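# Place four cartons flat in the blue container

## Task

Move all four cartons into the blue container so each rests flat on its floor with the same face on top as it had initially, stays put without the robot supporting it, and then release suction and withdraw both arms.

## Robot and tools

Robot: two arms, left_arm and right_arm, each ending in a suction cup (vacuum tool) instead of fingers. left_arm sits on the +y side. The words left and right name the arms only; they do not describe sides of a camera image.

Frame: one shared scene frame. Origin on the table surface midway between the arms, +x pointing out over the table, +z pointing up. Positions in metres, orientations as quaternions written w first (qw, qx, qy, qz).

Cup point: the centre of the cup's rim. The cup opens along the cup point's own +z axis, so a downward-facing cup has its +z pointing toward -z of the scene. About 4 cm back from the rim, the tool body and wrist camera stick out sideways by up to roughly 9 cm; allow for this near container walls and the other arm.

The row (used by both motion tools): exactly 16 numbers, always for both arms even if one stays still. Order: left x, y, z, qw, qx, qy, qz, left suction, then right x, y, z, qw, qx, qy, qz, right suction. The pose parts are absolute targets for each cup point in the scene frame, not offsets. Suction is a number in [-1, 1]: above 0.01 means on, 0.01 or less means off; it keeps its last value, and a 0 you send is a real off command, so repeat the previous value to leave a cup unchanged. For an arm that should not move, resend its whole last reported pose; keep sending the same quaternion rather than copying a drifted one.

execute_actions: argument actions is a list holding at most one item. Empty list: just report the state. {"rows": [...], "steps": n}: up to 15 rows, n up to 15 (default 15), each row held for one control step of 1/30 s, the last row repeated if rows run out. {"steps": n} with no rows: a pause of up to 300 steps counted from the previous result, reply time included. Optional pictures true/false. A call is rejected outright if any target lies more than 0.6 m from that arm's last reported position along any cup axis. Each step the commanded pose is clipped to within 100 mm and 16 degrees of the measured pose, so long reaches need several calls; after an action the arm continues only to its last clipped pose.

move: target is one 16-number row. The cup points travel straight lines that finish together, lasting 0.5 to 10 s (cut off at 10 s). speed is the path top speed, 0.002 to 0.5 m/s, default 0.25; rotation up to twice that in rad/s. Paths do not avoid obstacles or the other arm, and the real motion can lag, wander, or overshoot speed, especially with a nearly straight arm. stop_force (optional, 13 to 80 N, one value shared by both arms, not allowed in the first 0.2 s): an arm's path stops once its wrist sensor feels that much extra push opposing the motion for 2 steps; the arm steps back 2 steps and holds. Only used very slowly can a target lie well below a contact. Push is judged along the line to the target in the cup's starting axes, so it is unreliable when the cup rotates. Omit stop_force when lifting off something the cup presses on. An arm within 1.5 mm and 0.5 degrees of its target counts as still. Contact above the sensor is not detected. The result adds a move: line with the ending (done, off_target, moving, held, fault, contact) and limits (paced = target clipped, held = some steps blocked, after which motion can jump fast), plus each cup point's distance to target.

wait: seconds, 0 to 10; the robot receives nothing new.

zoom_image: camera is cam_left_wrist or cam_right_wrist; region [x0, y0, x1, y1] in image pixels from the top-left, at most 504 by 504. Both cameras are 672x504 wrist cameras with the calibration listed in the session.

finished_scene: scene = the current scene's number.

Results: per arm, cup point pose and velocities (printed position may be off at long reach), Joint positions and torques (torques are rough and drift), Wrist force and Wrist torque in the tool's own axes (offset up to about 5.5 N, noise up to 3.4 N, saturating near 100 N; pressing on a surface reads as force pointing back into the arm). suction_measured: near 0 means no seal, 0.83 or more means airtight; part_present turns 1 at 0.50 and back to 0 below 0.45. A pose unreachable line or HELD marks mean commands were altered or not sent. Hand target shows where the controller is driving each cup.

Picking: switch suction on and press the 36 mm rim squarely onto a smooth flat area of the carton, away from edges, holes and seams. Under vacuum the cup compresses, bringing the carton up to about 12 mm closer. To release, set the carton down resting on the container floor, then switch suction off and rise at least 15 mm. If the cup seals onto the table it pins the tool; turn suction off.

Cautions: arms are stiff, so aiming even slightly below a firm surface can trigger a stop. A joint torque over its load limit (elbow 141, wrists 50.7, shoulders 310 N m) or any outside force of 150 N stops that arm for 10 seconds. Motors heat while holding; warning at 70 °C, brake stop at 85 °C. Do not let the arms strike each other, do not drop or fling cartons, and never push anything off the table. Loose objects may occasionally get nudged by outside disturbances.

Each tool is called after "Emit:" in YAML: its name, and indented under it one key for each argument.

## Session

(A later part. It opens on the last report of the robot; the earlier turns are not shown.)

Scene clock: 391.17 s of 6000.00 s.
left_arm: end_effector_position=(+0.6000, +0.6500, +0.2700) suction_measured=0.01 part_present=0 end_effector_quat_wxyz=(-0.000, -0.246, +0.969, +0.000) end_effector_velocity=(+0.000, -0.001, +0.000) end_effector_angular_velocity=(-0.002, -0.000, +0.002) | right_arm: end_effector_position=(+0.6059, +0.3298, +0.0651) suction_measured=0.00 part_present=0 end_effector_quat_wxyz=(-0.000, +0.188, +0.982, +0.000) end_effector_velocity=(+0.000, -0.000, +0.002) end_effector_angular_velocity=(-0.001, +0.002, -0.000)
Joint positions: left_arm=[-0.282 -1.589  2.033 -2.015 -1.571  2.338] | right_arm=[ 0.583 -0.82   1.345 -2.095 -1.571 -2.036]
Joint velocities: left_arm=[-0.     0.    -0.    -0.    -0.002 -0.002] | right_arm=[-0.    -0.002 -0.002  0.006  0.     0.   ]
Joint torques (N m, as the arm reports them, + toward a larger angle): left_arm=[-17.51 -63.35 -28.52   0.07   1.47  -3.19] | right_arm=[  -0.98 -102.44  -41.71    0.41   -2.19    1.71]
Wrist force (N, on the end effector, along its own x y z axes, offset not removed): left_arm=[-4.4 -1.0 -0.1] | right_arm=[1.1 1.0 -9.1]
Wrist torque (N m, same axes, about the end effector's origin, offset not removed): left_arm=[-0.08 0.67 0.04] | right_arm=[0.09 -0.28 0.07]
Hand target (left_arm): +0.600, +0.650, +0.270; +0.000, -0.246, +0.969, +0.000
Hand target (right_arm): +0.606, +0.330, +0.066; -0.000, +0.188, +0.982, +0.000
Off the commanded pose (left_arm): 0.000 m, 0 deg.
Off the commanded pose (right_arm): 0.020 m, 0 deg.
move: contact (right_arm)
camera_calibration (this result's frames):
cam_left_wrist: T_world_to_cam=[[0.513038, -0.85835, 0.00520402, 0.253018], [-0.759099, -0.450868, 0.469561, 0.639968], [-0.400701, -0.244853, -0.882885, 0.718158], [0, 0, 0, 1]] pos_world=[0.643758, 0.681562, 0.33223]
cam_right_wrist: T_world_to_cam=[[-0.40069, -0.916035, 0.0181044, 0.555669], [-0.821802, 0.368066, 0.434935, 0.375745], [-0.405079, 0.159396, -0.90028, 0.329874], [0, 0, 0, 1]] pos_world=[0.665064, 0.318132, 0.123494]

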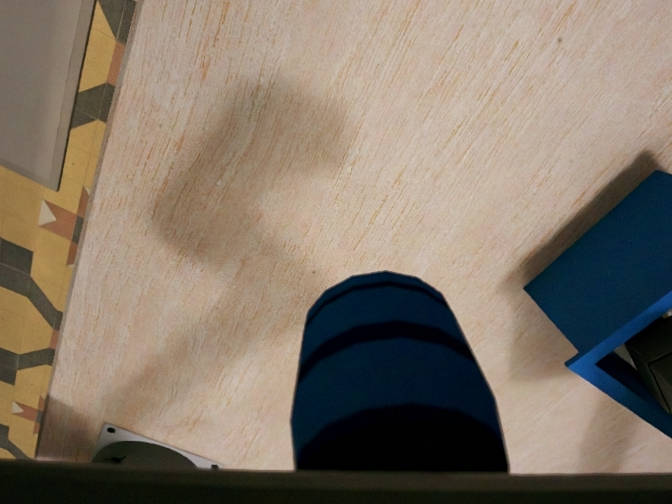

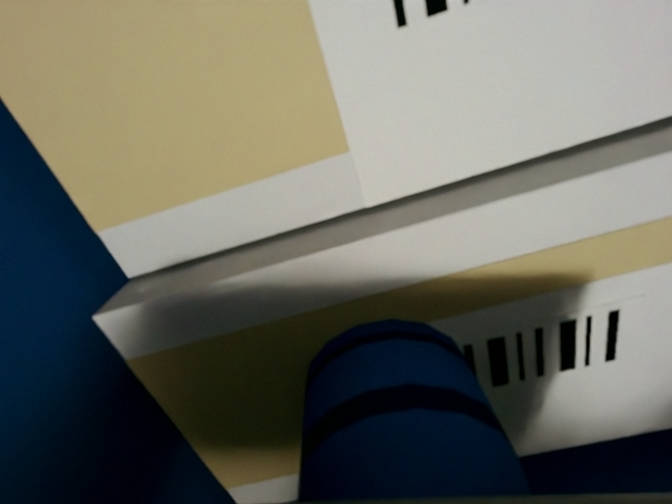

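Emit:
move:
  target: [0.60,0.65,0.27,0,0.752,0.659,0,-1,0.606,0.2,0.25,0,0.188,0.982,0,-1]
  speed: 0.3

Emit:
move:
  target: [0.672,0.30,0.2,0,0.752,0.659,0,-1,0.6,-0.2,0.25,0,0.188,0.982,0,-1]
  speed: 0.4

Emit:
move:
  target: [0.672,0.30,0.085,0,0.752,0.659,0,-1,0.6,-0.2,0.25,0,0.188,0.982,0,-1]
  speed: 0.15

Emit:
move:
  target: [0.672,0.30,0.04,0,0.752,0.659,0,-1,0.6,-0.2,0.25,0,0.188,0.982,0,-1]
  speed: 0.01
  stop_force: 13

Emit:
move:
  target: [0.672,0.30,0.085,0,0.752,0.659,0,-1,0.6,-0.2,0.25,0,0.188,0.982,0,-1]
  speed: 0.1

Emit:
move:
  target: [0.612,0.30,0.085,0,0.752,0.659,0,-1,0.6,-0.2,0.25,0,0.188,0.982,0,-1]
  speed: 0.1

Emit:
move:
  target: [0.612,0.30,0.04,0,0.752,0.659,0,-1,0.6,-0.2,0.25,0,0.188,0.982,0,-1]
  speed: 0.01
  stop_force: 13

Scene clock: 427.47 s of 6000.00 s.
left_arm: end_effector_position=(+0.6000, +0.6500, +0.2701) suction_measured=0.01 part_present=0 end_effector_quat_wxyz=(+0.000, +0.752, +0.660, +0.000) end_effector_velocity=(+0.001, +0.001, +0.000) end_effector_angular_velocity=(+0.001, -0.001, -0.013) | right_arm: end_effector_position=(+0.6062, +0.2000, +0.2499) suction_measured=0.00 part_present=0 end_effector_quat_wxyz=(+0.000, +0.188, +0.982, +0.000) end_effector_velocity=(-0.001, -0.000, +0.001) end_effector_angular_velocity=(-0.000, +0.001, +0.001)
Joint positions: left_arm=[-0.282 -1.589  2.033 -2.015 -1.571  4.536] | right_arm=[ 0.479 -1.1    1.457 -1.927 -1.571 -2.139]
Joint velocities: left_arm=[ 0.001  0.001 -0.001  0.     0.001  0.014] | right_arm=[-0.    -0.001  0.     0.002  0.    -0.001]
Joint torques (N m, as the arm reports them, + toward a larger angle): left_arm=[ 20.94 -25.28 -51.59  -4.14  -2.14   3.73] | right_arm=[ -7.85 -97.04 -38.08  -0.48  -1.26  -2.04]
Wrist force (N, on the end effector, along its own x y z axes, offset not removed): left_arm=[0.8 0.7 -2.1] | right_arm=[0.5 3.3 2.7]
Wrist torque (N m, same axes, about the end effector's origin, offset not removed): left_arm=[0.15 -0.42 0.11] | right_arm=[0.28 -0.26 0.10]
Hand target (left_arm): +0.600, +0.650, +0.270; -0.000, +0.752, +0.659, +0.000
Hand target (right_arm): +0.606, +0.200, +0.250; +0.000, +0.188, +0.982, +0.000
Off the commanded pose (left_arm): 0.000 m, 0 deg.
Off the commanded pose (right_arm): 0.000 m, 0 deg.
After step 90, 29.07 s passed at rest.
move: done
camera_calibration (this result's frames):
cam_left_wrist: T_world_to_cam=[[-0.99606, 0.088547, 0.00486801, 0.543074], [0.080454, 0.879206, 0.4696, -0.728354], [0.0373017, 0.468142, -0.882866, -0.00796996], [0, 0, 0, 1]] pos_world=[0.599831, 0.596016, 0.332355]
cam_right_wrist: T_world_to_cam=[[-0.400672, -0.916045, 0.0179749, 0.433532], [-0.821885, 0.368019, 0.434818, 0.343454], [-0.404928, 0.159446, -0.900339, 0.516942], [0, 0, 0, 1]] pos_world=[0.665308, 0.188313, 0.30829]

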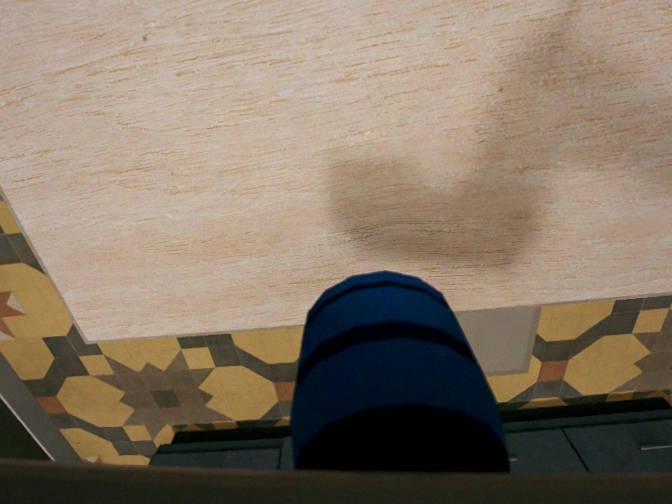

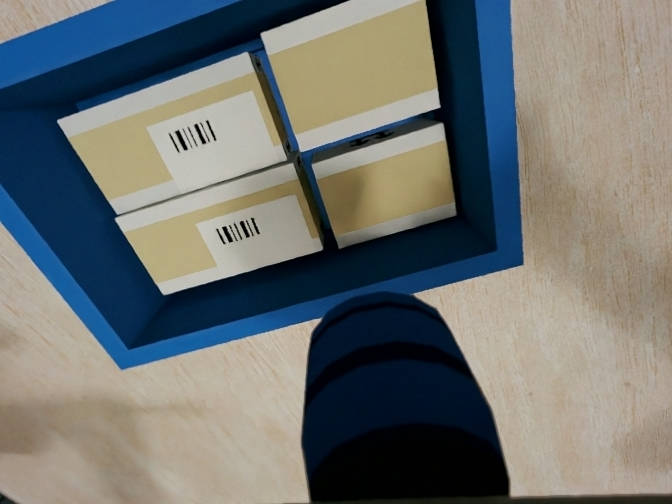

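Scene clock: 429.23 s of 6000.00 s.
left_arm: end_effector_position=(+0.6718, +0.3000, +0.2002) suction_measured=0.01 part_present=0 end_effector_quat_wxyz=(+0.000, +0.752, +0.659, -0.000) end_effector_velocity=(+0.001, -0.002, -0.000) end_effector_angular_velocity=(+0.000, -0.001, +0.000) | right_arm: end_effector_position=(+0.6009, -0.1997, +0.2499) suction_measured=0.00 part_present=0 end_effector_quat_wxyz=(+0.000, +0.188, +0.982, +0.000) end_effector_velocity=(+0.000, -0.002, +0.001) end_effector_angular_velocity=(+0.001, -0.002, +0.000)
Joint positions: left_arm=[-0.669 -1.275  1.805 -2.101 -1.571  4.15 ] | right_arm=[ 0.023 -1.47   1.948 -2.05  -1.571 -2.595]
Joint velocities: left_arm=[-0.001  0.002 -0.003  0.     0.001 -0.002] | right_arm=[-0.003 -0.003  0.002 -0.001  0.001 -0.003]
Joint torques (N m, as the arm reports them, + toward a larger angle): left_arm=[-17.57 -53.14 -49.29   0.07   1.7   -3.06] | right_arm=[ -5.22 -63.34 -37.1   -7.51   1.82  -1.83]
Wrist force (N, on the end effector, along its own x y z axes, offset not removed): left_arm=[-2.0 1.4 -1.2] | right_arm=[0.3 3.5 2.0]
Wrist torque (N m, same axes, about the end effector's origin, offset not removed): left_arm=[0.38 0.25 0.12] | right_arm=[0.31 -0.11 0.12]
Hand target (left_arm): +0.672, +0.300, +0.200; +0.000, +0.752, +0.659, -0.000
Hand target (right_arm): +0.601, -0.200, +0.250; +0.000, +0.188, +0.982, +0.000
Off the commanded pose (left_arm): 0.000 m, 0 deg.
Off the commanded pose (right_arm): 0.001 m, 0 deg.
move: done
camera_calibration (this result's frames):
cam_left_wrist: T_world_to_cam=[[-0.995927, 0.0900209, 0.00499292, 0.645352], [0.0818282, 0.879262, 0.469257, -0.394493], [0.0378528, 0.467754, -0.883048, 0.0911963], [0, 0, 0, 1]] pos_world=[0.671552, 0.24611, 0.262427]
cam_right_wrist: T_world_to_cam=[[-0.400705, -0.916039, 0.0175817, 0.0653987], [-0.822084, 0.367946, 0.434504, 0.486437], [-0.404491, 0.159654, -0.900498, 0.57836], [0, 0, 0, 1]] pos_world=[0.66004, -0.211412, 0.308303]

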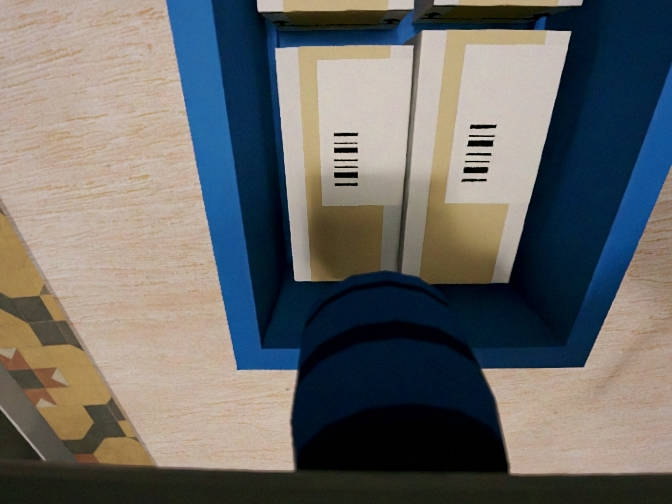

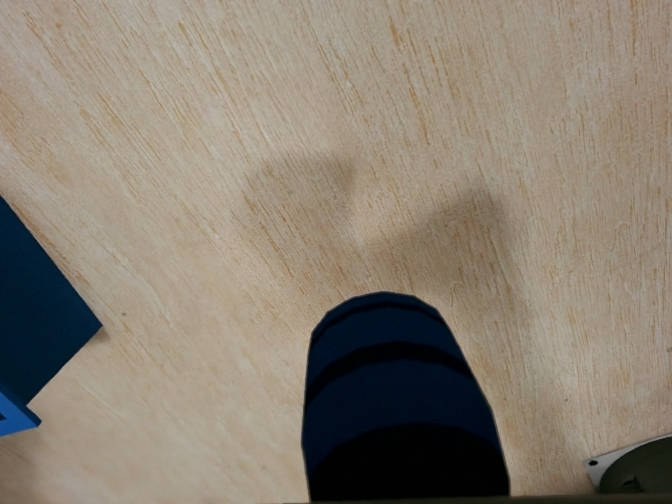

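Scene clock: 430.57 s of 6000.00 s.
left_arm: end_effector_position=(+0.6720, +0.2998, +0.0852) suction_measured=0.01 part_present=0 end_effector_quat_wxyz=(-0.000, +0.752, +0.659, -0.000) end_effector_velocity=(+0.001, -0.000, -0.002) end_effector_angular_velocity=(+0.000, -0.001, -0.001) | right_arm: end_effector_position=(+0.6000, -0.2000, +0.2500) suction_measured=0.00 part_present=0 end_effector_quat_wxyz=(+0.000, +0.188, +0.982, +0.000) end_effector_velocity=(+0.000, -0.001, -0.001) end_effector_angular_velocity=(-0.001, +0.001, -0.000)
Joint positions: left_arm=[-0.669 -1.16   1.886 -2.297 -1.571  4.15 ] | right_arm=[ 0.023 -1.472  1.95  -2.049 -1.571 -2.595]
Joint velocities: left_arm=[ 0.     0.003  0.    -0.004  0.001  0.001] | right_arm=[-0.     0.001  0.    -0.    -0.001 -0.   ]
Joint torques (N m, as the arm reports them, + toward a larger angle): left_arm=[ 16.12 -52.03 -22.37  -6.66   1.59   2.98] | right_arm=[  6.72 -64.71 -36.49  -0.53  -1.87  -2.04]
Wrist force (N, on the end effector, along its own x y z axes, offset not removed): left_arm=[-0.1 1.5 1.8] | right_arm=[2.4 1.3 4.0]
Wrist torque (N m, same axes, about the end effector's origin, offset not removed): left_arm=[0.38 -0.12 -0.05] | right_arm=[-0.02 -0.47 -0.02]
Hand target (left_arm): +0.672, +0.300, +0.085; -0.000, +0.752, +0.659, -0.000
Hand target (right_arm): +0.600, -0.200, +0.250; +0.000, +0.188, +0.982, -0.000
Off the commanded pose (left_arm): 0.000 m, 0 deg.
Off the commanded pose (right_arm): 0.000 m, 0 deg.
move: done
camera_calibration (this result's frames):
cam_left_wrist: T_world_to_cam=[[-0.995927, 0.0900173, 0.00521001, 0.64618], [0.0819135, 0.879091, 0.469563, -0.340433], [0.0376887, 0.468077, -0.882884, -0.010231], [0, 0, 0, 1]] pos_world=[0.67182, 0.245893, 0.147455]
cam_right_wrist: T_world_to_cam=[[-0.400662, -0.916047, 0.0181135, 0.064599], [-0.821838, 0.368056, 0.434876, 0.485523], [-0.405033, 0.159352, -0.900308, 0.578354], [0, 0, 0, 1]] pos_world=[0.659156, -0.211686, 0.308385]

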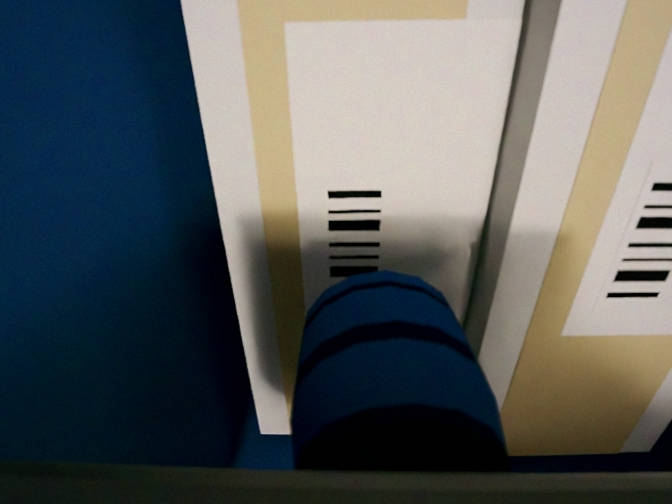

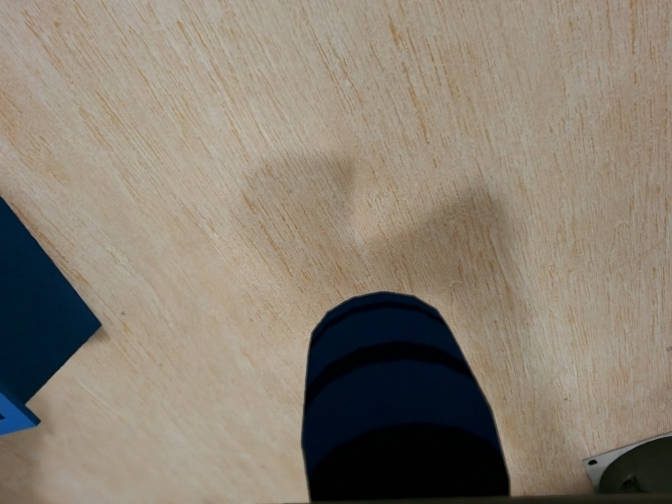

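Scene clock: 434.23 s of 6000.00 s.
left_arm: end_effector_position=(+0.6720, +0.3000, +0.0521) suction_measured=0.01 part_present=0 end_effector_quat_wxyz=(-0.000, +0.752, +0.659, -0.000) end_effector_velocity=(+0.000, -0.000, +0.003) end_effector_angular_velocity=(+0.001, +0.001, +0.002) | right_arm: end_effector_position=(+0.6000, -0.2000, +0.2500) suction_measured=0.00 part_present=0 end_effector_quat_wxyz=(+0.000, +0.188, +0.982, -0.000) end_effector_velocity=(+0.000, +0.000, -0.001) end_effector_angular_velocity=(+0.000, +0.001, +0.000)
Joint positions: left_arm=[-0.669 -1.121  1.903 -2.353 -1.571  4.15 ] | right_arm=[ 0.023 -1.472  1.95  -2.049 -1.571 -2.595]
Joint velocities: left_arm=[ 0.    -0.004 -0.002  0.007  0.    -0.001] | right_arm=[ 0.     0.001  0.    -0.     0.    -0.   ]
Joint torques (N m, as the arm reports them, + toward a larger angle): left_arm=[ 20.34 -89.58 -36.46   1.63   1.63   3.79] | right_arm=[  1.6  -65.31 -37.18  -0.6   -1.83  -1.64]
Wrist force (N, on the end effector, along its own x y z axes, offset not removed): left_arm=[-6.0 -1.3 -8.9] | right_arm=[0.4 2.0 3.0]
Wrist torque (N m, same axes, about the end effector's origin, offset not removed): left_arm=[-0.10 0.75 0.15] | right_arm=[0.07 -0.23 0.15]
Hand target (left_arm): +0.672, +0.300, +0.053; +0.000, +0.752, +0.659, +0.000
Hand target (right_arm): +0.600, -0.200, +0.250; +0.000, +0.188, +0.982, -0.000
Off the commanded pose (left_arm): 0.012 m, 0 deg.
Off the commanded pose (right_arm): 0.000 m, 0 deg.
move: contact (left_arm)
camera_calibration (this result's frames):
cam_left_wrist: T_world_to_cam=[[-0.995927, 0.0900142, 0.00526907, 0.646271], [0.0819369, 0.87907, 0.469599, -0.325029], [0.0376387, 0.468118, -0.882864, -0.0394952], [0, 0, 0, 1]] pos_world=[0.671757, 0.246038, 0.114359]
cam_right_wrist: T_world_to_cam=[[-0.400662, -0.916047, 0.0181144, 0.0645978], [-0.821837, 0.368056, 0.434877, 0.485521], [-0.405035, 0.159352, -0.900308, 0.578355], [0, 0, 0, 1]] pos_world=[0.659155, -0.211686, 0.308385]

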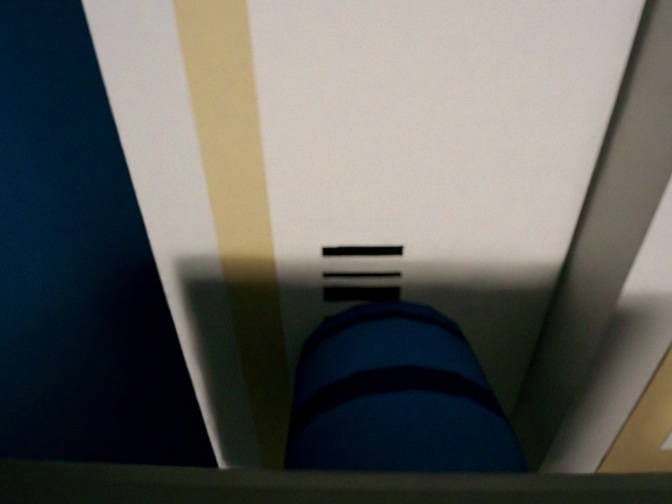

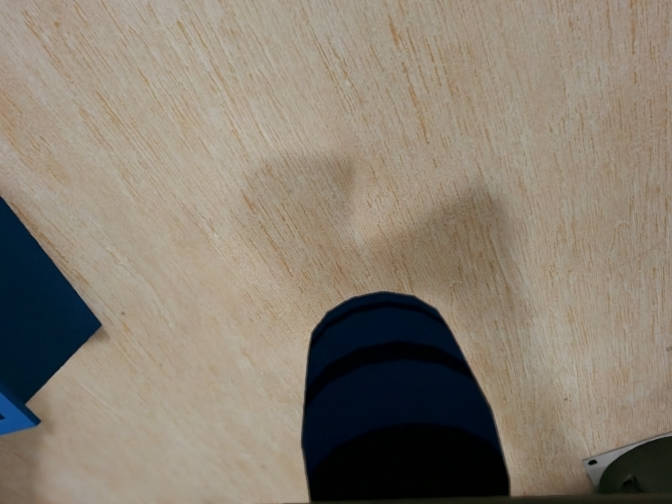

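Scene clock: 435.13 s of 6000.00 s.
left_arm: end_effector_position=(+0.6720, +0.3000, +0.0847) suction_measured=0.01 part_present=0 end_effector_quat_wxyz=(-0.000, +0.752, +0.659, +0.000) end_effector_velocity=(+0.000, +0.000, +0.002) end_effector_angular_velocity=(+0.002, -0.001, -0.000) | right_arm: end_effector_position=(+0.6000, -0.2000, +0.2500) suction_measured=0.00 part_present=0 end_effector_quat_wxyz=(+0.000, +0.188, +0.982, -0.000) end_effector_velocity=(-0.000, +0.000, -0.000) end_effector_angular_velocity=(+0.000, +0.000, +0.000)
Joint positions: left_arm=[-0.669 -1.159  1.887 -2.298 -1.571  4.15 ] | right_arm=[ 0.023 -1.472  1.95  -2.049 -1.571 -2.595]
Joint velocities: left_arm=[ 0.    -0.003 -0.001  0.004  0.002  0.   ] | right_arm=[ 0. -0.  0.  0.  0.  0.]
Joint torques (N m, as the arm reports them, + toward a larger angle): left_arm=[ 17.23 -97.33 -46.52   0.     1.52   3.23] | right_arm=[ -2.56 -64.87 -36.13  -0.23  -1.52  -1.59]
Wrist force (N, on the end effector, along its own x y z axes, offset not removed): left_arm=[-5.3 -2.8 -0.1] | right_arm=[-0.3 0.7 1.2]
Wrist torque (N m, same axes, about the end effector's origin, offset not removed): left_arm=[-0.45 0.74 0.19] | right_arm=[-0.03 -0.10 0.09]
Hand target (left_arm): +0.672, +0.300, +0.085; +0.000, +0.752, +0.659, +0.000
Hand target (right_arm): +0.600, -0.200, +0.250; +0.000, +0.188, +0.982, -0.000
Off the commanded pose (left_arm): 0.000 m, 0 deg.
Off the commanded pose (right_arm): 0.000 m, 0 deg.
move: done
camera_calibration (this result's frames):
cam_left_wrist: T_world_to_cam=[[-0.995927, 0.0900128, 0.00520993, 0.646108], [0.0819092, 0.879088, 0.469569, -0.340358], [0.0376872, 0.468083, -0.88288, -0.0107671], [0, 0, 0, 1]] pos_world=[0.671761, 0.246087, 0.14695]
cam_right_wrist: T_world_to_cam=[[-0.400662, -0.916047, 0.0181143, 0.0645979], [-0.821837, 0.368056, 0.434877, 0.485521], [-0.405035, 0.159352, -0.900308, 0.578355], [0, 0, 0, 1]] pos_world=[0.659155, -0.211686, 0.308385]

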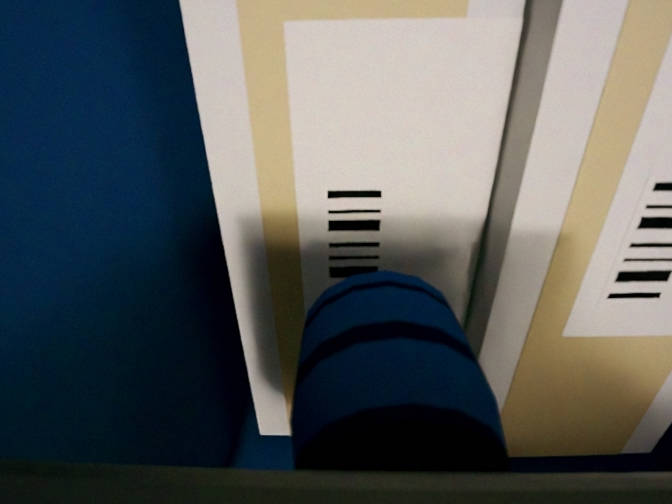

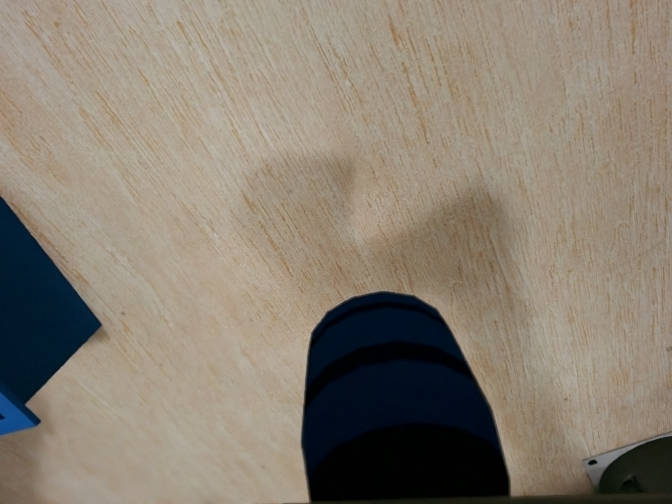

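Scene clock: 436.23 s of 6000.00 s.
left_arm: end_effector_position=(+0.6123, +0.3000, +0.0849) suction_measured=0.01 part_present=0 end_effector_quat_wxyz=(+0.000, +0.752, +0.659, -0.000) end_effector_velocity=(-0.002, +0.000, +0.000) end_effector_angular_velocity=(+0.001, -0.001, +0.001) | right_arm: end_effector_position=(+0.6000, -0.2000, +0.2500) suction_measured=0.00 part_present=0 end_effector_quat_wxyz=(+0.000, +0.188, +0.982, -0.000) end_effector_velocity=(+0.000, -0.000, +0.000) end_effector_angular_velocity=(-0.000, +0.000, -0.000)
Joint positions: left_arm=[-0.72  -1.229  1.993 -2.335 -1.571  4.099] | right_arm=[ 0.023 -1.472  1.95  -2.049 -1.571 -2.595]
Joint velocities: left_arm=[-0.003 -0.003  0.004 -0.002  0.001 -0.004] | right_arm=[-0.    -0.    -0.     0.001 -0.     0.   ]
Joint torques (N m, as the arm reports them, + toward a larger angle): left_arm=[-15.53 -84.74 -20.83  -6.84   1.5   -3.27] | right_arm=[ -5.87 -64.3  -37.21  -0.69  -1.86  -1.62]
Wrist force (N, on the end effector, along its own x y z axes, offset not removed): left_arm=[0.1 -3.0 0.0] | right_arm=[1.7 1.8 1.8]
Wrist torque (N m, same axes, about the end effector's origin, offset not removed): left_arm=[-0.21 -0.32 0.06] | right_arm=[0.10 -0.45 0.06]
Hand target (left_arm): +0.612, +0.300, +0.085; +0.000, +0.752, +0.659, -0.000
Hand target (right_arm): +0.600, -0.200, +0.250; +0.000, +0.188, +0.982, -0.000
Off the commanded pose (left_arm): 0.000 m, 0 deg.
Off the commanded pose (right_arm): 0.000 m, 0 deg.
move: done
camera_calibration (this result's frames):
cam_left_wrist: T_world_to_cam=[[-0.995925, 0.09003, 0.00530377, 0.586644], [0.0819743, 0.879156, 0.46943, -0.335587], [0.0375999, 0.467951, -0.882954, -0.00820615], [0, 0, 0, 1]] pos_world=[0.612072, 0.246058, 0.147177]
cam_right_wrist: T_world_to_cam=[[-0.400662, -0.916047, 0.0181147, 0.0645976], [-0.821837, 0.368056, 0.434877, 0.485521], [-0.405035, 0.159352, -0.900308, 0.578354], [0, 0, 0, 1]] pos_world=[0.659155, -0.211686, 0.308385]

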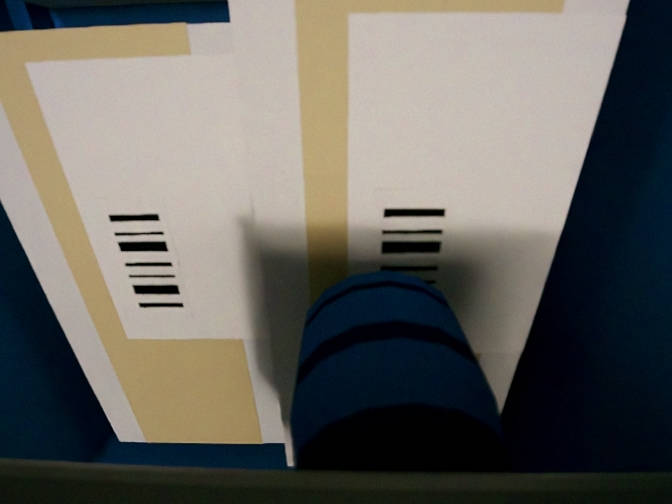

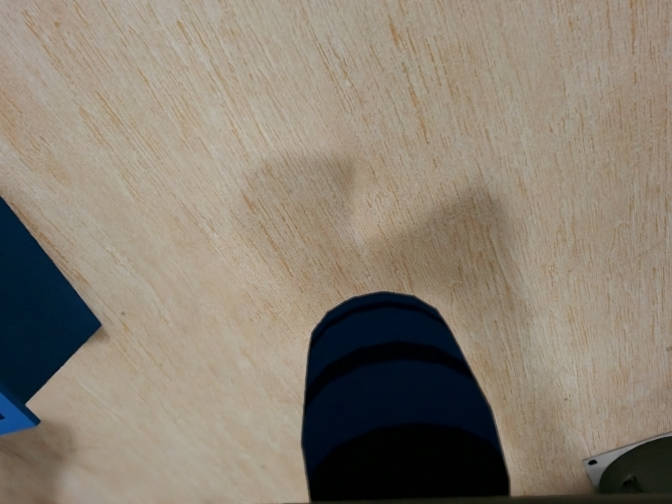

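Scene clock: 438.80 s of 6000.00 s.
left_arm: end_effector_position=(+0.6121, +0.3001, +0.0628) suction_measured=0.01 part_present=0 end_effector_quat_wxyz=(-0.000, +0.752, +0.659, -0.000) end_effector_velocity=(-0.000, -0.000, +0.003) end_effector_angular_velocity=(-0.000, +0.001, -0.000) | right_arm: end_effector_position=(+0.6000, -0.2000, +0.2500) suction_measured=0.00 part_present=0 end_effector_quat_wxyz=(+0.000, +0.188, +0.982, -0.000) end_effector_velocity=(+0.000, -0.000, +0.001) end_effector_angular_velocity=(+0.000, -0.001, -0.001)
Joint positions: left_arm=[-0.72  -1.201  2.005 -2.375 -1.571  4.099] | right_arm=[ 0.023 -1.472  1.95  -2.049 -1.571 -2.595]
Joint velocities: left_arm=[ 0.    -0.004 -0.002  0.007 -0.001  0.   ] | right_arm=[-0.001 -0.001 -0.     0.    -0.     0.   ]
Joint torques (N m, as the arm reports them, + toward a larger angle): left_arm=[-13.23 -74.01 -37.05   1.7    1.46  -3.31] | right_arm=[ -8.56 -67.45 -36.72  -0.65  -1.37  -1.62]
Wrist force (N, on the end effector, along its own x y z axes, offset not removed): left_arm=[-5.3 -0.8 -14.9] | right_arm=[1.5 1.3 3.5]
Wrist torque (N m, same axes, about the end effector's origin, offset not removed): left_arm=[-0.13 0.72 -0.06] | right_arm=[-0.03 -0.45 0.10]
Hand target (left_arm): +0.612, +0.300, +0.064; +0.000, +0.752, +0.659, -0.000
Hand target (right_arm): +0.600, -0.200, +0.250; +0.000, +0.188, +0.982, +0.000
Off the commanded pose (left_arm): 0.023 m, 0 deg.
Off the commanded pose (right_arm): 0.000 m, 0 deg.
move: contact (left_arm)
camera_calibration (this result's frames):
cam_left_wrist: T_world_to_cam=[[-0.995923, 0.0900478, 0.00531996, 0.586578], [0.0819928, 0.879095, 0.469541, -0.325254], [0.0376044, 0.468063, -0.882895, -0.0278], [0, 0, 0, 1]] pos_world=[0.6119, 0.246122, 0.125055]
cam_right_wrist: T_world_to_cam=[[-0.400667, -0.916044, 0.0181146, 0.0645984], [-0.821835, 0.368061, 0.434877, 0.485523], [-0.405034, 0.159354, -0.900308, 0.578356], [0, 0, 0, 1]] pos_world=[0.659156, -0.21169, 0.308385]

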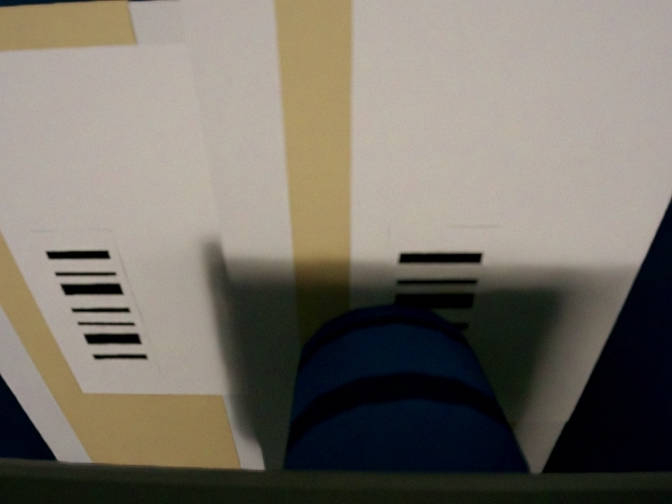

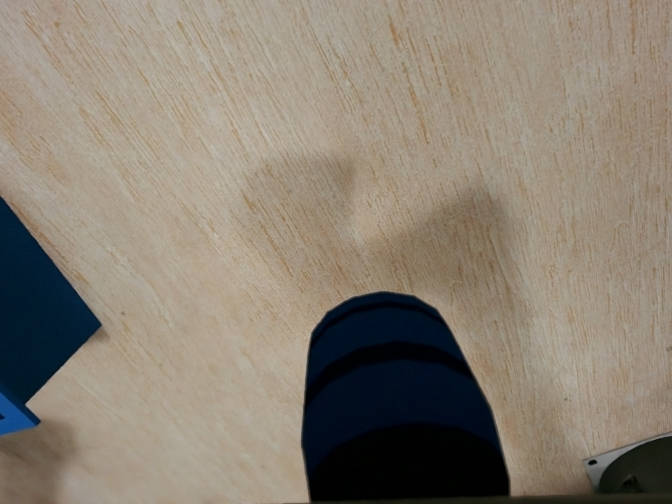

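Emit:
move:
  target: [0.612,0.30,0.060,0,0.752,0.659,0,1,0.6,-0.2,0.25,0,0.188,0.982,0,-1]
  speed: 0.01

Emit:
move:
  target: [0.612,0.30,0.21,0,0.752,0.659,0,1,0.6,-0.2,0.25,0,0.188,0.982,0,-1]
  speed: 0.1

Emit:
move:
  target: [0.55,0.60,0.22,0,0.752,0.659,0,1,0.64,0.2,0.22,0,0.188,0.982,0,-1]
  speed: 0.25

Scene clock: 463.07 s of 6000.00 s.
left_arm: end_effector_position=(+0.6122, +0.2999, +0.0606) suction_measured=0.91 part_present=1 end_effector_quat_wxyz=(+0.000, +0.752, +0.659, +0.000) end_effector_velocity=(-0.000, -0.000, -0.002) end_effector_angular_velocity=(+0.001, -0.001, -0.002) | right_arm: end_effector_position=(+0.6000, -0.2000, +0.2500) suction_measured=0.00 part_present=0 end_effector_quat_wxyz=(+0.000, +0.188, +0.982, -0.000) end_effector_velocity=(+0.000, -0.001, +0.001) end_effector_angular_velocity=(+0.000, -0.002, -0.001)
Joint positions: left_arm=[-0.721 -1.198  2.006 -2.38  -1.571  4.099] | right_arm=[ 0.023 -1.472  1.95  -2.049 -1.571 -2.595]
Joint velocities: left_arm=[-0.001  0.002  0.001 -0.003  0.002  0.001] | right_arm=[-0.001 -0.002 -0.    -0.    -0.    -0.   ]
Joint torques (N m, as the arm reports them, + toward a larger angle): left_arm=[-22.71   1.88   4.11  -2.97   1.22  -3.24] | right_arm=[ -7.04 -64.45 -37.52  -0.17  -1.78  -0.86]
Wrist force (N, on the end effector, along its own x y z axes, offset not removed): left_arm=[6.3 -12.9 -62.6] | right_arm=[1.8 2.2 3.0]
Wrist torque (N m, same axes, about the end effector's origin, offset not removed): left_arm=[-0.47 0.27 0.03] | right_arm=[0.16 -0.47 0.04]
Hand target (left_arm): +0.612, +0.300, +0.060; -0.000, +0.752, +0.659, -0.000
Hand target (right_arm): +0.600, -0.200, +0.250; +0.000, +0.188, +0.982, +0.000
Off the commanded pose (left_arm): 0.001 m, 0 deg.
Off the commanded pose (right_arm): 0.000 m, 0 deg.
After step 90, 20.57 s passed at rest.
move: done
camera_calibration (this result's frames):
cam_left_wrist: T_world_to_cam=[[-0.99594, 0.0899072, 0.00455149, 0.58682], [0.0815268, 0.879357, 0.469131, -0.323867], [0.0381759, 0.467597, -0.883117, -0.0298677], [0, 0, 0, 1]] pos_world=[0.611981, 0.246002, 0.122889]
cam_right_wrist: T_world_to_cam=[[-0.40067, -0.916043, 0.0181146, 0.0645989], [-0.821834, 0.368064, 0.434877, 0.485524], [-0.405033, 0.159355, -0.900308, 0.578356], [0, 0, 0, 1]] pos_world=[0.659157, -0.211692, 0.308385]

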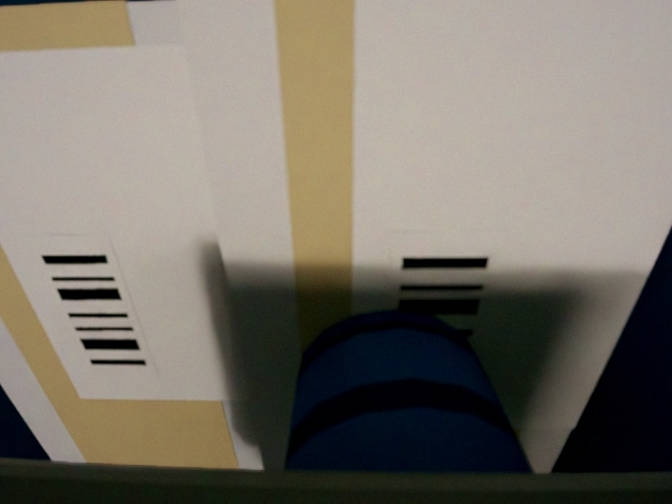

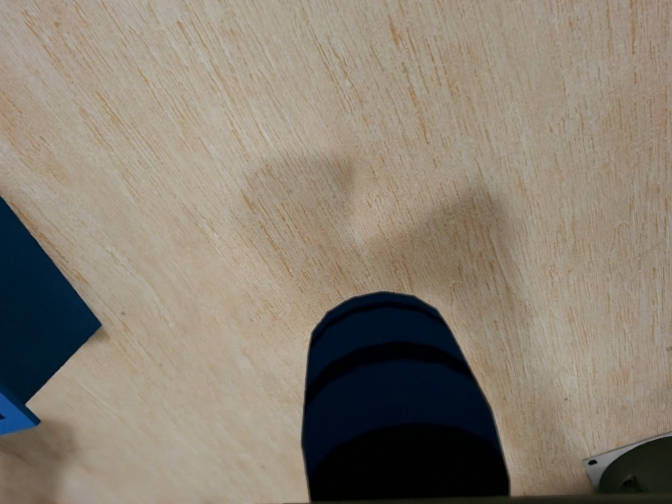

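Scene clock: 465.07 s of 6000.00 s.
left_arm: end_effector_position=(+0.6119, +0.3001, +0.2097) suction_measured=0.91 part_present=1 end_effector_quat_wxyz=(+0.000, +0.752, +0.659, +0.000) end_effector_velocity=(+0.000, -0.000, +0.003) end_effector_angular_velocity=(+0.000, -0.000, -0.001) | right_arm: end_effector_position=(+0.6000, -0.2000, +0.2500) suction_measured=0.00 part_present=0 end_effector_quat_wxyz=(+0.000, +0.188, +0.982, -0.000) end_effector_velocity=(+0.000, -0.000, -0.001) end_effector_angular_velocity=(+0.000, +0.002, -0.001)
Joint positions: left_arm=[-0.721 -1.362  1.9   -2.109 -1.571  4.099] | right_arm=[ 0.023 -1.472  1.95  -2.049 -1.571 -2.595]
Joint velocities: left_arm=[-0.    -0.002 -0.003  0.005  0.     0.001] | right_arm=[-0.001  0.001 -0.     0.001  0.     0.   ]
Joint torques (N m, as the arm reports them, + toward a larger angle): left_arm=[-18.26 -82.33 -51.65  -0.15  -1.64   1.36] | right_arm=[ -7.87 -65.58 -37.71  -0.72  -1.59  -0.86]
Wrist force (N, on the end effector, along its own x y z axes, offset not removed): left_arm=[-1.3 -1.7 0.3] | right_arm=[0.9 3.4 3.0]
Wrist torque (N m, same axes, about the end effector's origin, offset not removed): left_arm=[-0.19 0.20 0.27] | right_arm=[0.33 -0.27 0.02]
Hand target (left_arm): +0.612, +0.300, +0.210; +0.000, +0.752, +0.659, -0.000
Hand target (right_arm): +0.600, -0.200, +0.250; -0.000, +0.188, +0.982, -0.000
Off the commanded pose (left_arm): 0.000 m, 0 deg.
Off the commanded pose (right_arm): 0.000 m, 0 deg.
move: done
camera_calibration (this result's frames):
cam_left_wrist: T_world_to_cam=[[-0.995925, 0.0900393, 0.00517336, 0.585606], [0.0819152, 0.879084, 0.469576, -0.394234], [0.0377325, 0.468086, -0.882877, 0.101798], [0, 0, 0, 1]] pos_world=[0.611672, 0.246186, 0.271968]
cam_right_wrist: T_world_to_cam=[[-0.40067, -0.916043, 0.0181148, 0.0645988], [-0.821834, 0.368064, 0.434877, 0.485524], [-0.405034, 0.159355, -0.900308, 0.578356], [0, 0, 0, 1]] pos_world=[0.659157, -0.211692, 0.308385]

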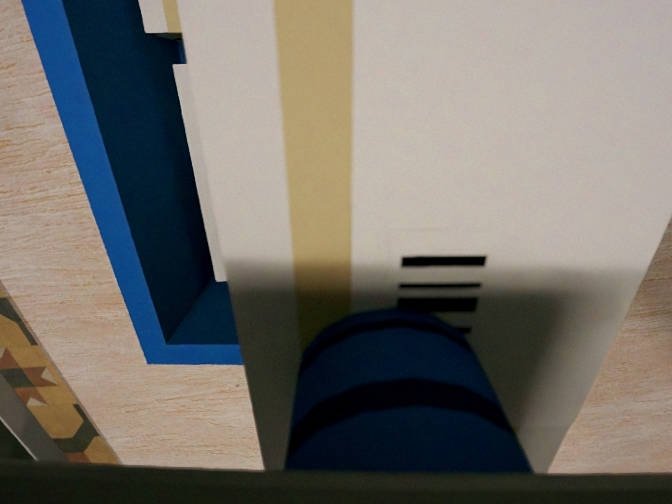

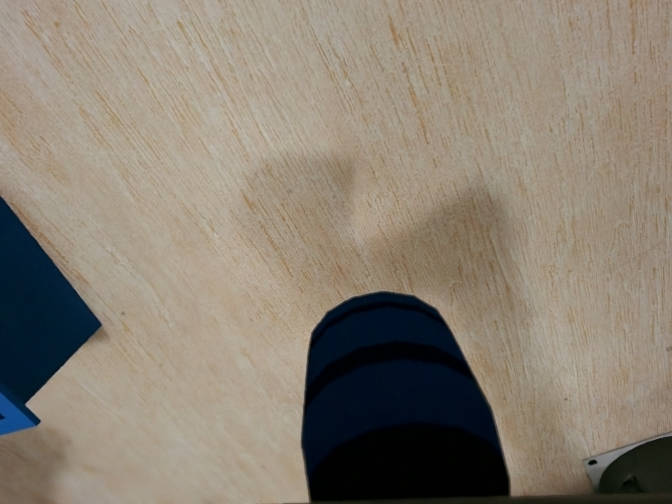

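Scene clock: 467.33 s of 6000.00 s.
left_arm: end_effector_position=(+0.5502, +0.5999, +0.2199) suction_measured=0.91 part_present=1 end_effector_quat_wxyz=(-0.000, +0.752, +0.659, +0.000) end_effector_velocity=(-0.001, +0.002, -0.000) end_effector_angular_velocity=(+0.000, +0.000, -0.001) | right_arm: end_effector_position=(+0.6390, +0.1997, +0.2201) suction_measured=0.00 part_present=0 end_effector_quat_wxyz=(-0.000, +0.188, +0.982, -0.000) end_effector_velocity=(+0.001, +0.002, +0.000) end_effector_angular_velocity=(-0.000, -0.000, -0.000)
Joint positions: left_arm=[-0.389 -1.623  2.166 -2.113 -1.571  4.43 ] | right_arm=[ 0.459 -1.047  1.43  -1.953 -1.571 -2.159]
Joint velocities: left_arm=[ 0.003 -0.001  0.001  0.     0.     0.004] | right_arm=[ 0.002  0.003 -0.006  0.002 -0.     0.002]
Joint torques (N m, as the arm reports them, + toward a larger angle): left_arm=[ 20.22 -57.54 -27.87  -0.31  -1.92   3.76] | right_arm=[ 10.69 -79.6  -51.52  -0.33  -1.89   2.09]
Wrist force (N, on the end effector, along its own x y z axes, offset not removed): left_arm=[-1.7 -2.2 4.0] | right_arm=[0.8 2.7 3.8]
Wrist torque (N m, same axes, about the end effector's origin, offset not removed): left_arm=[-0.43 0.19 0.24] | right_arm=[0.25 -0.28 0.08]
Hand target (left_arm): +0.550, +0.600, +0.220; -0.000, +0.752, +0.659, +0.000
Hand target (right_arm): +0.639, +0.200, +0.220; -0.000, +0.188, +0.982, -0.000
Off the commanded pose (left_arm): 0.000 m, 0 deg.
Off the commanded pose (right_arm): 0.001 m, 0 deg.
move: done
camera_calibration (this result's frames):
cam_left_wrist: T_world_to_cam=[[-0.995928, 0.0899941, 0.00531361, 0.49714], [0.0819306, 0.878953, 0.469818, -0.657431], [0.0376105, 0.468341, -0.882747, -0.0273695], [0, 0, 0, 1]] pos_world=[0.550009, 0.54593, 0.282071]
cam_right_wrist: T_world_to_cam=[[-0.400655, -0.91604, 0.0185943, 0.446829], [-0.8216, 0.368184, 0.435217, 0.383218], [-0.405522, 0.159095, -0.900134, 0.503885], [0, 0, 0, 1]] pos_world=[0.698213, 0.188054, 0.278473]

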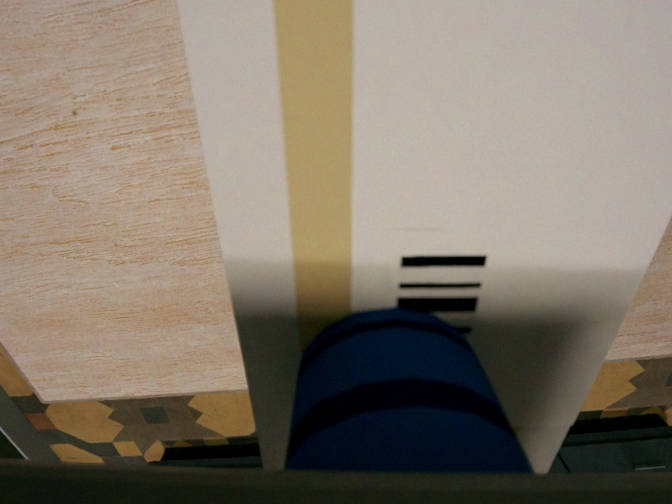

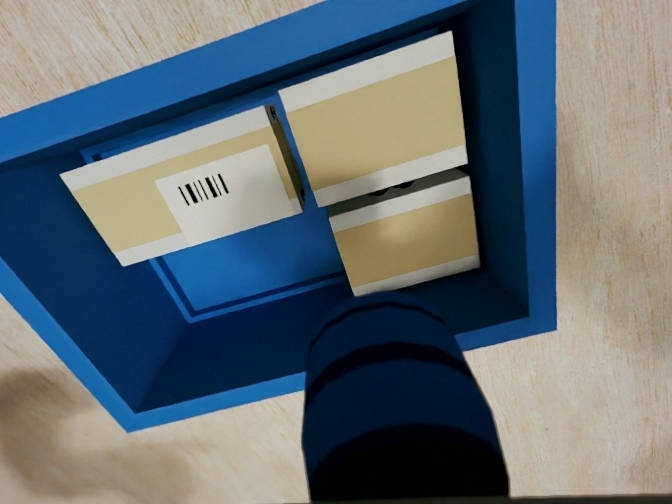

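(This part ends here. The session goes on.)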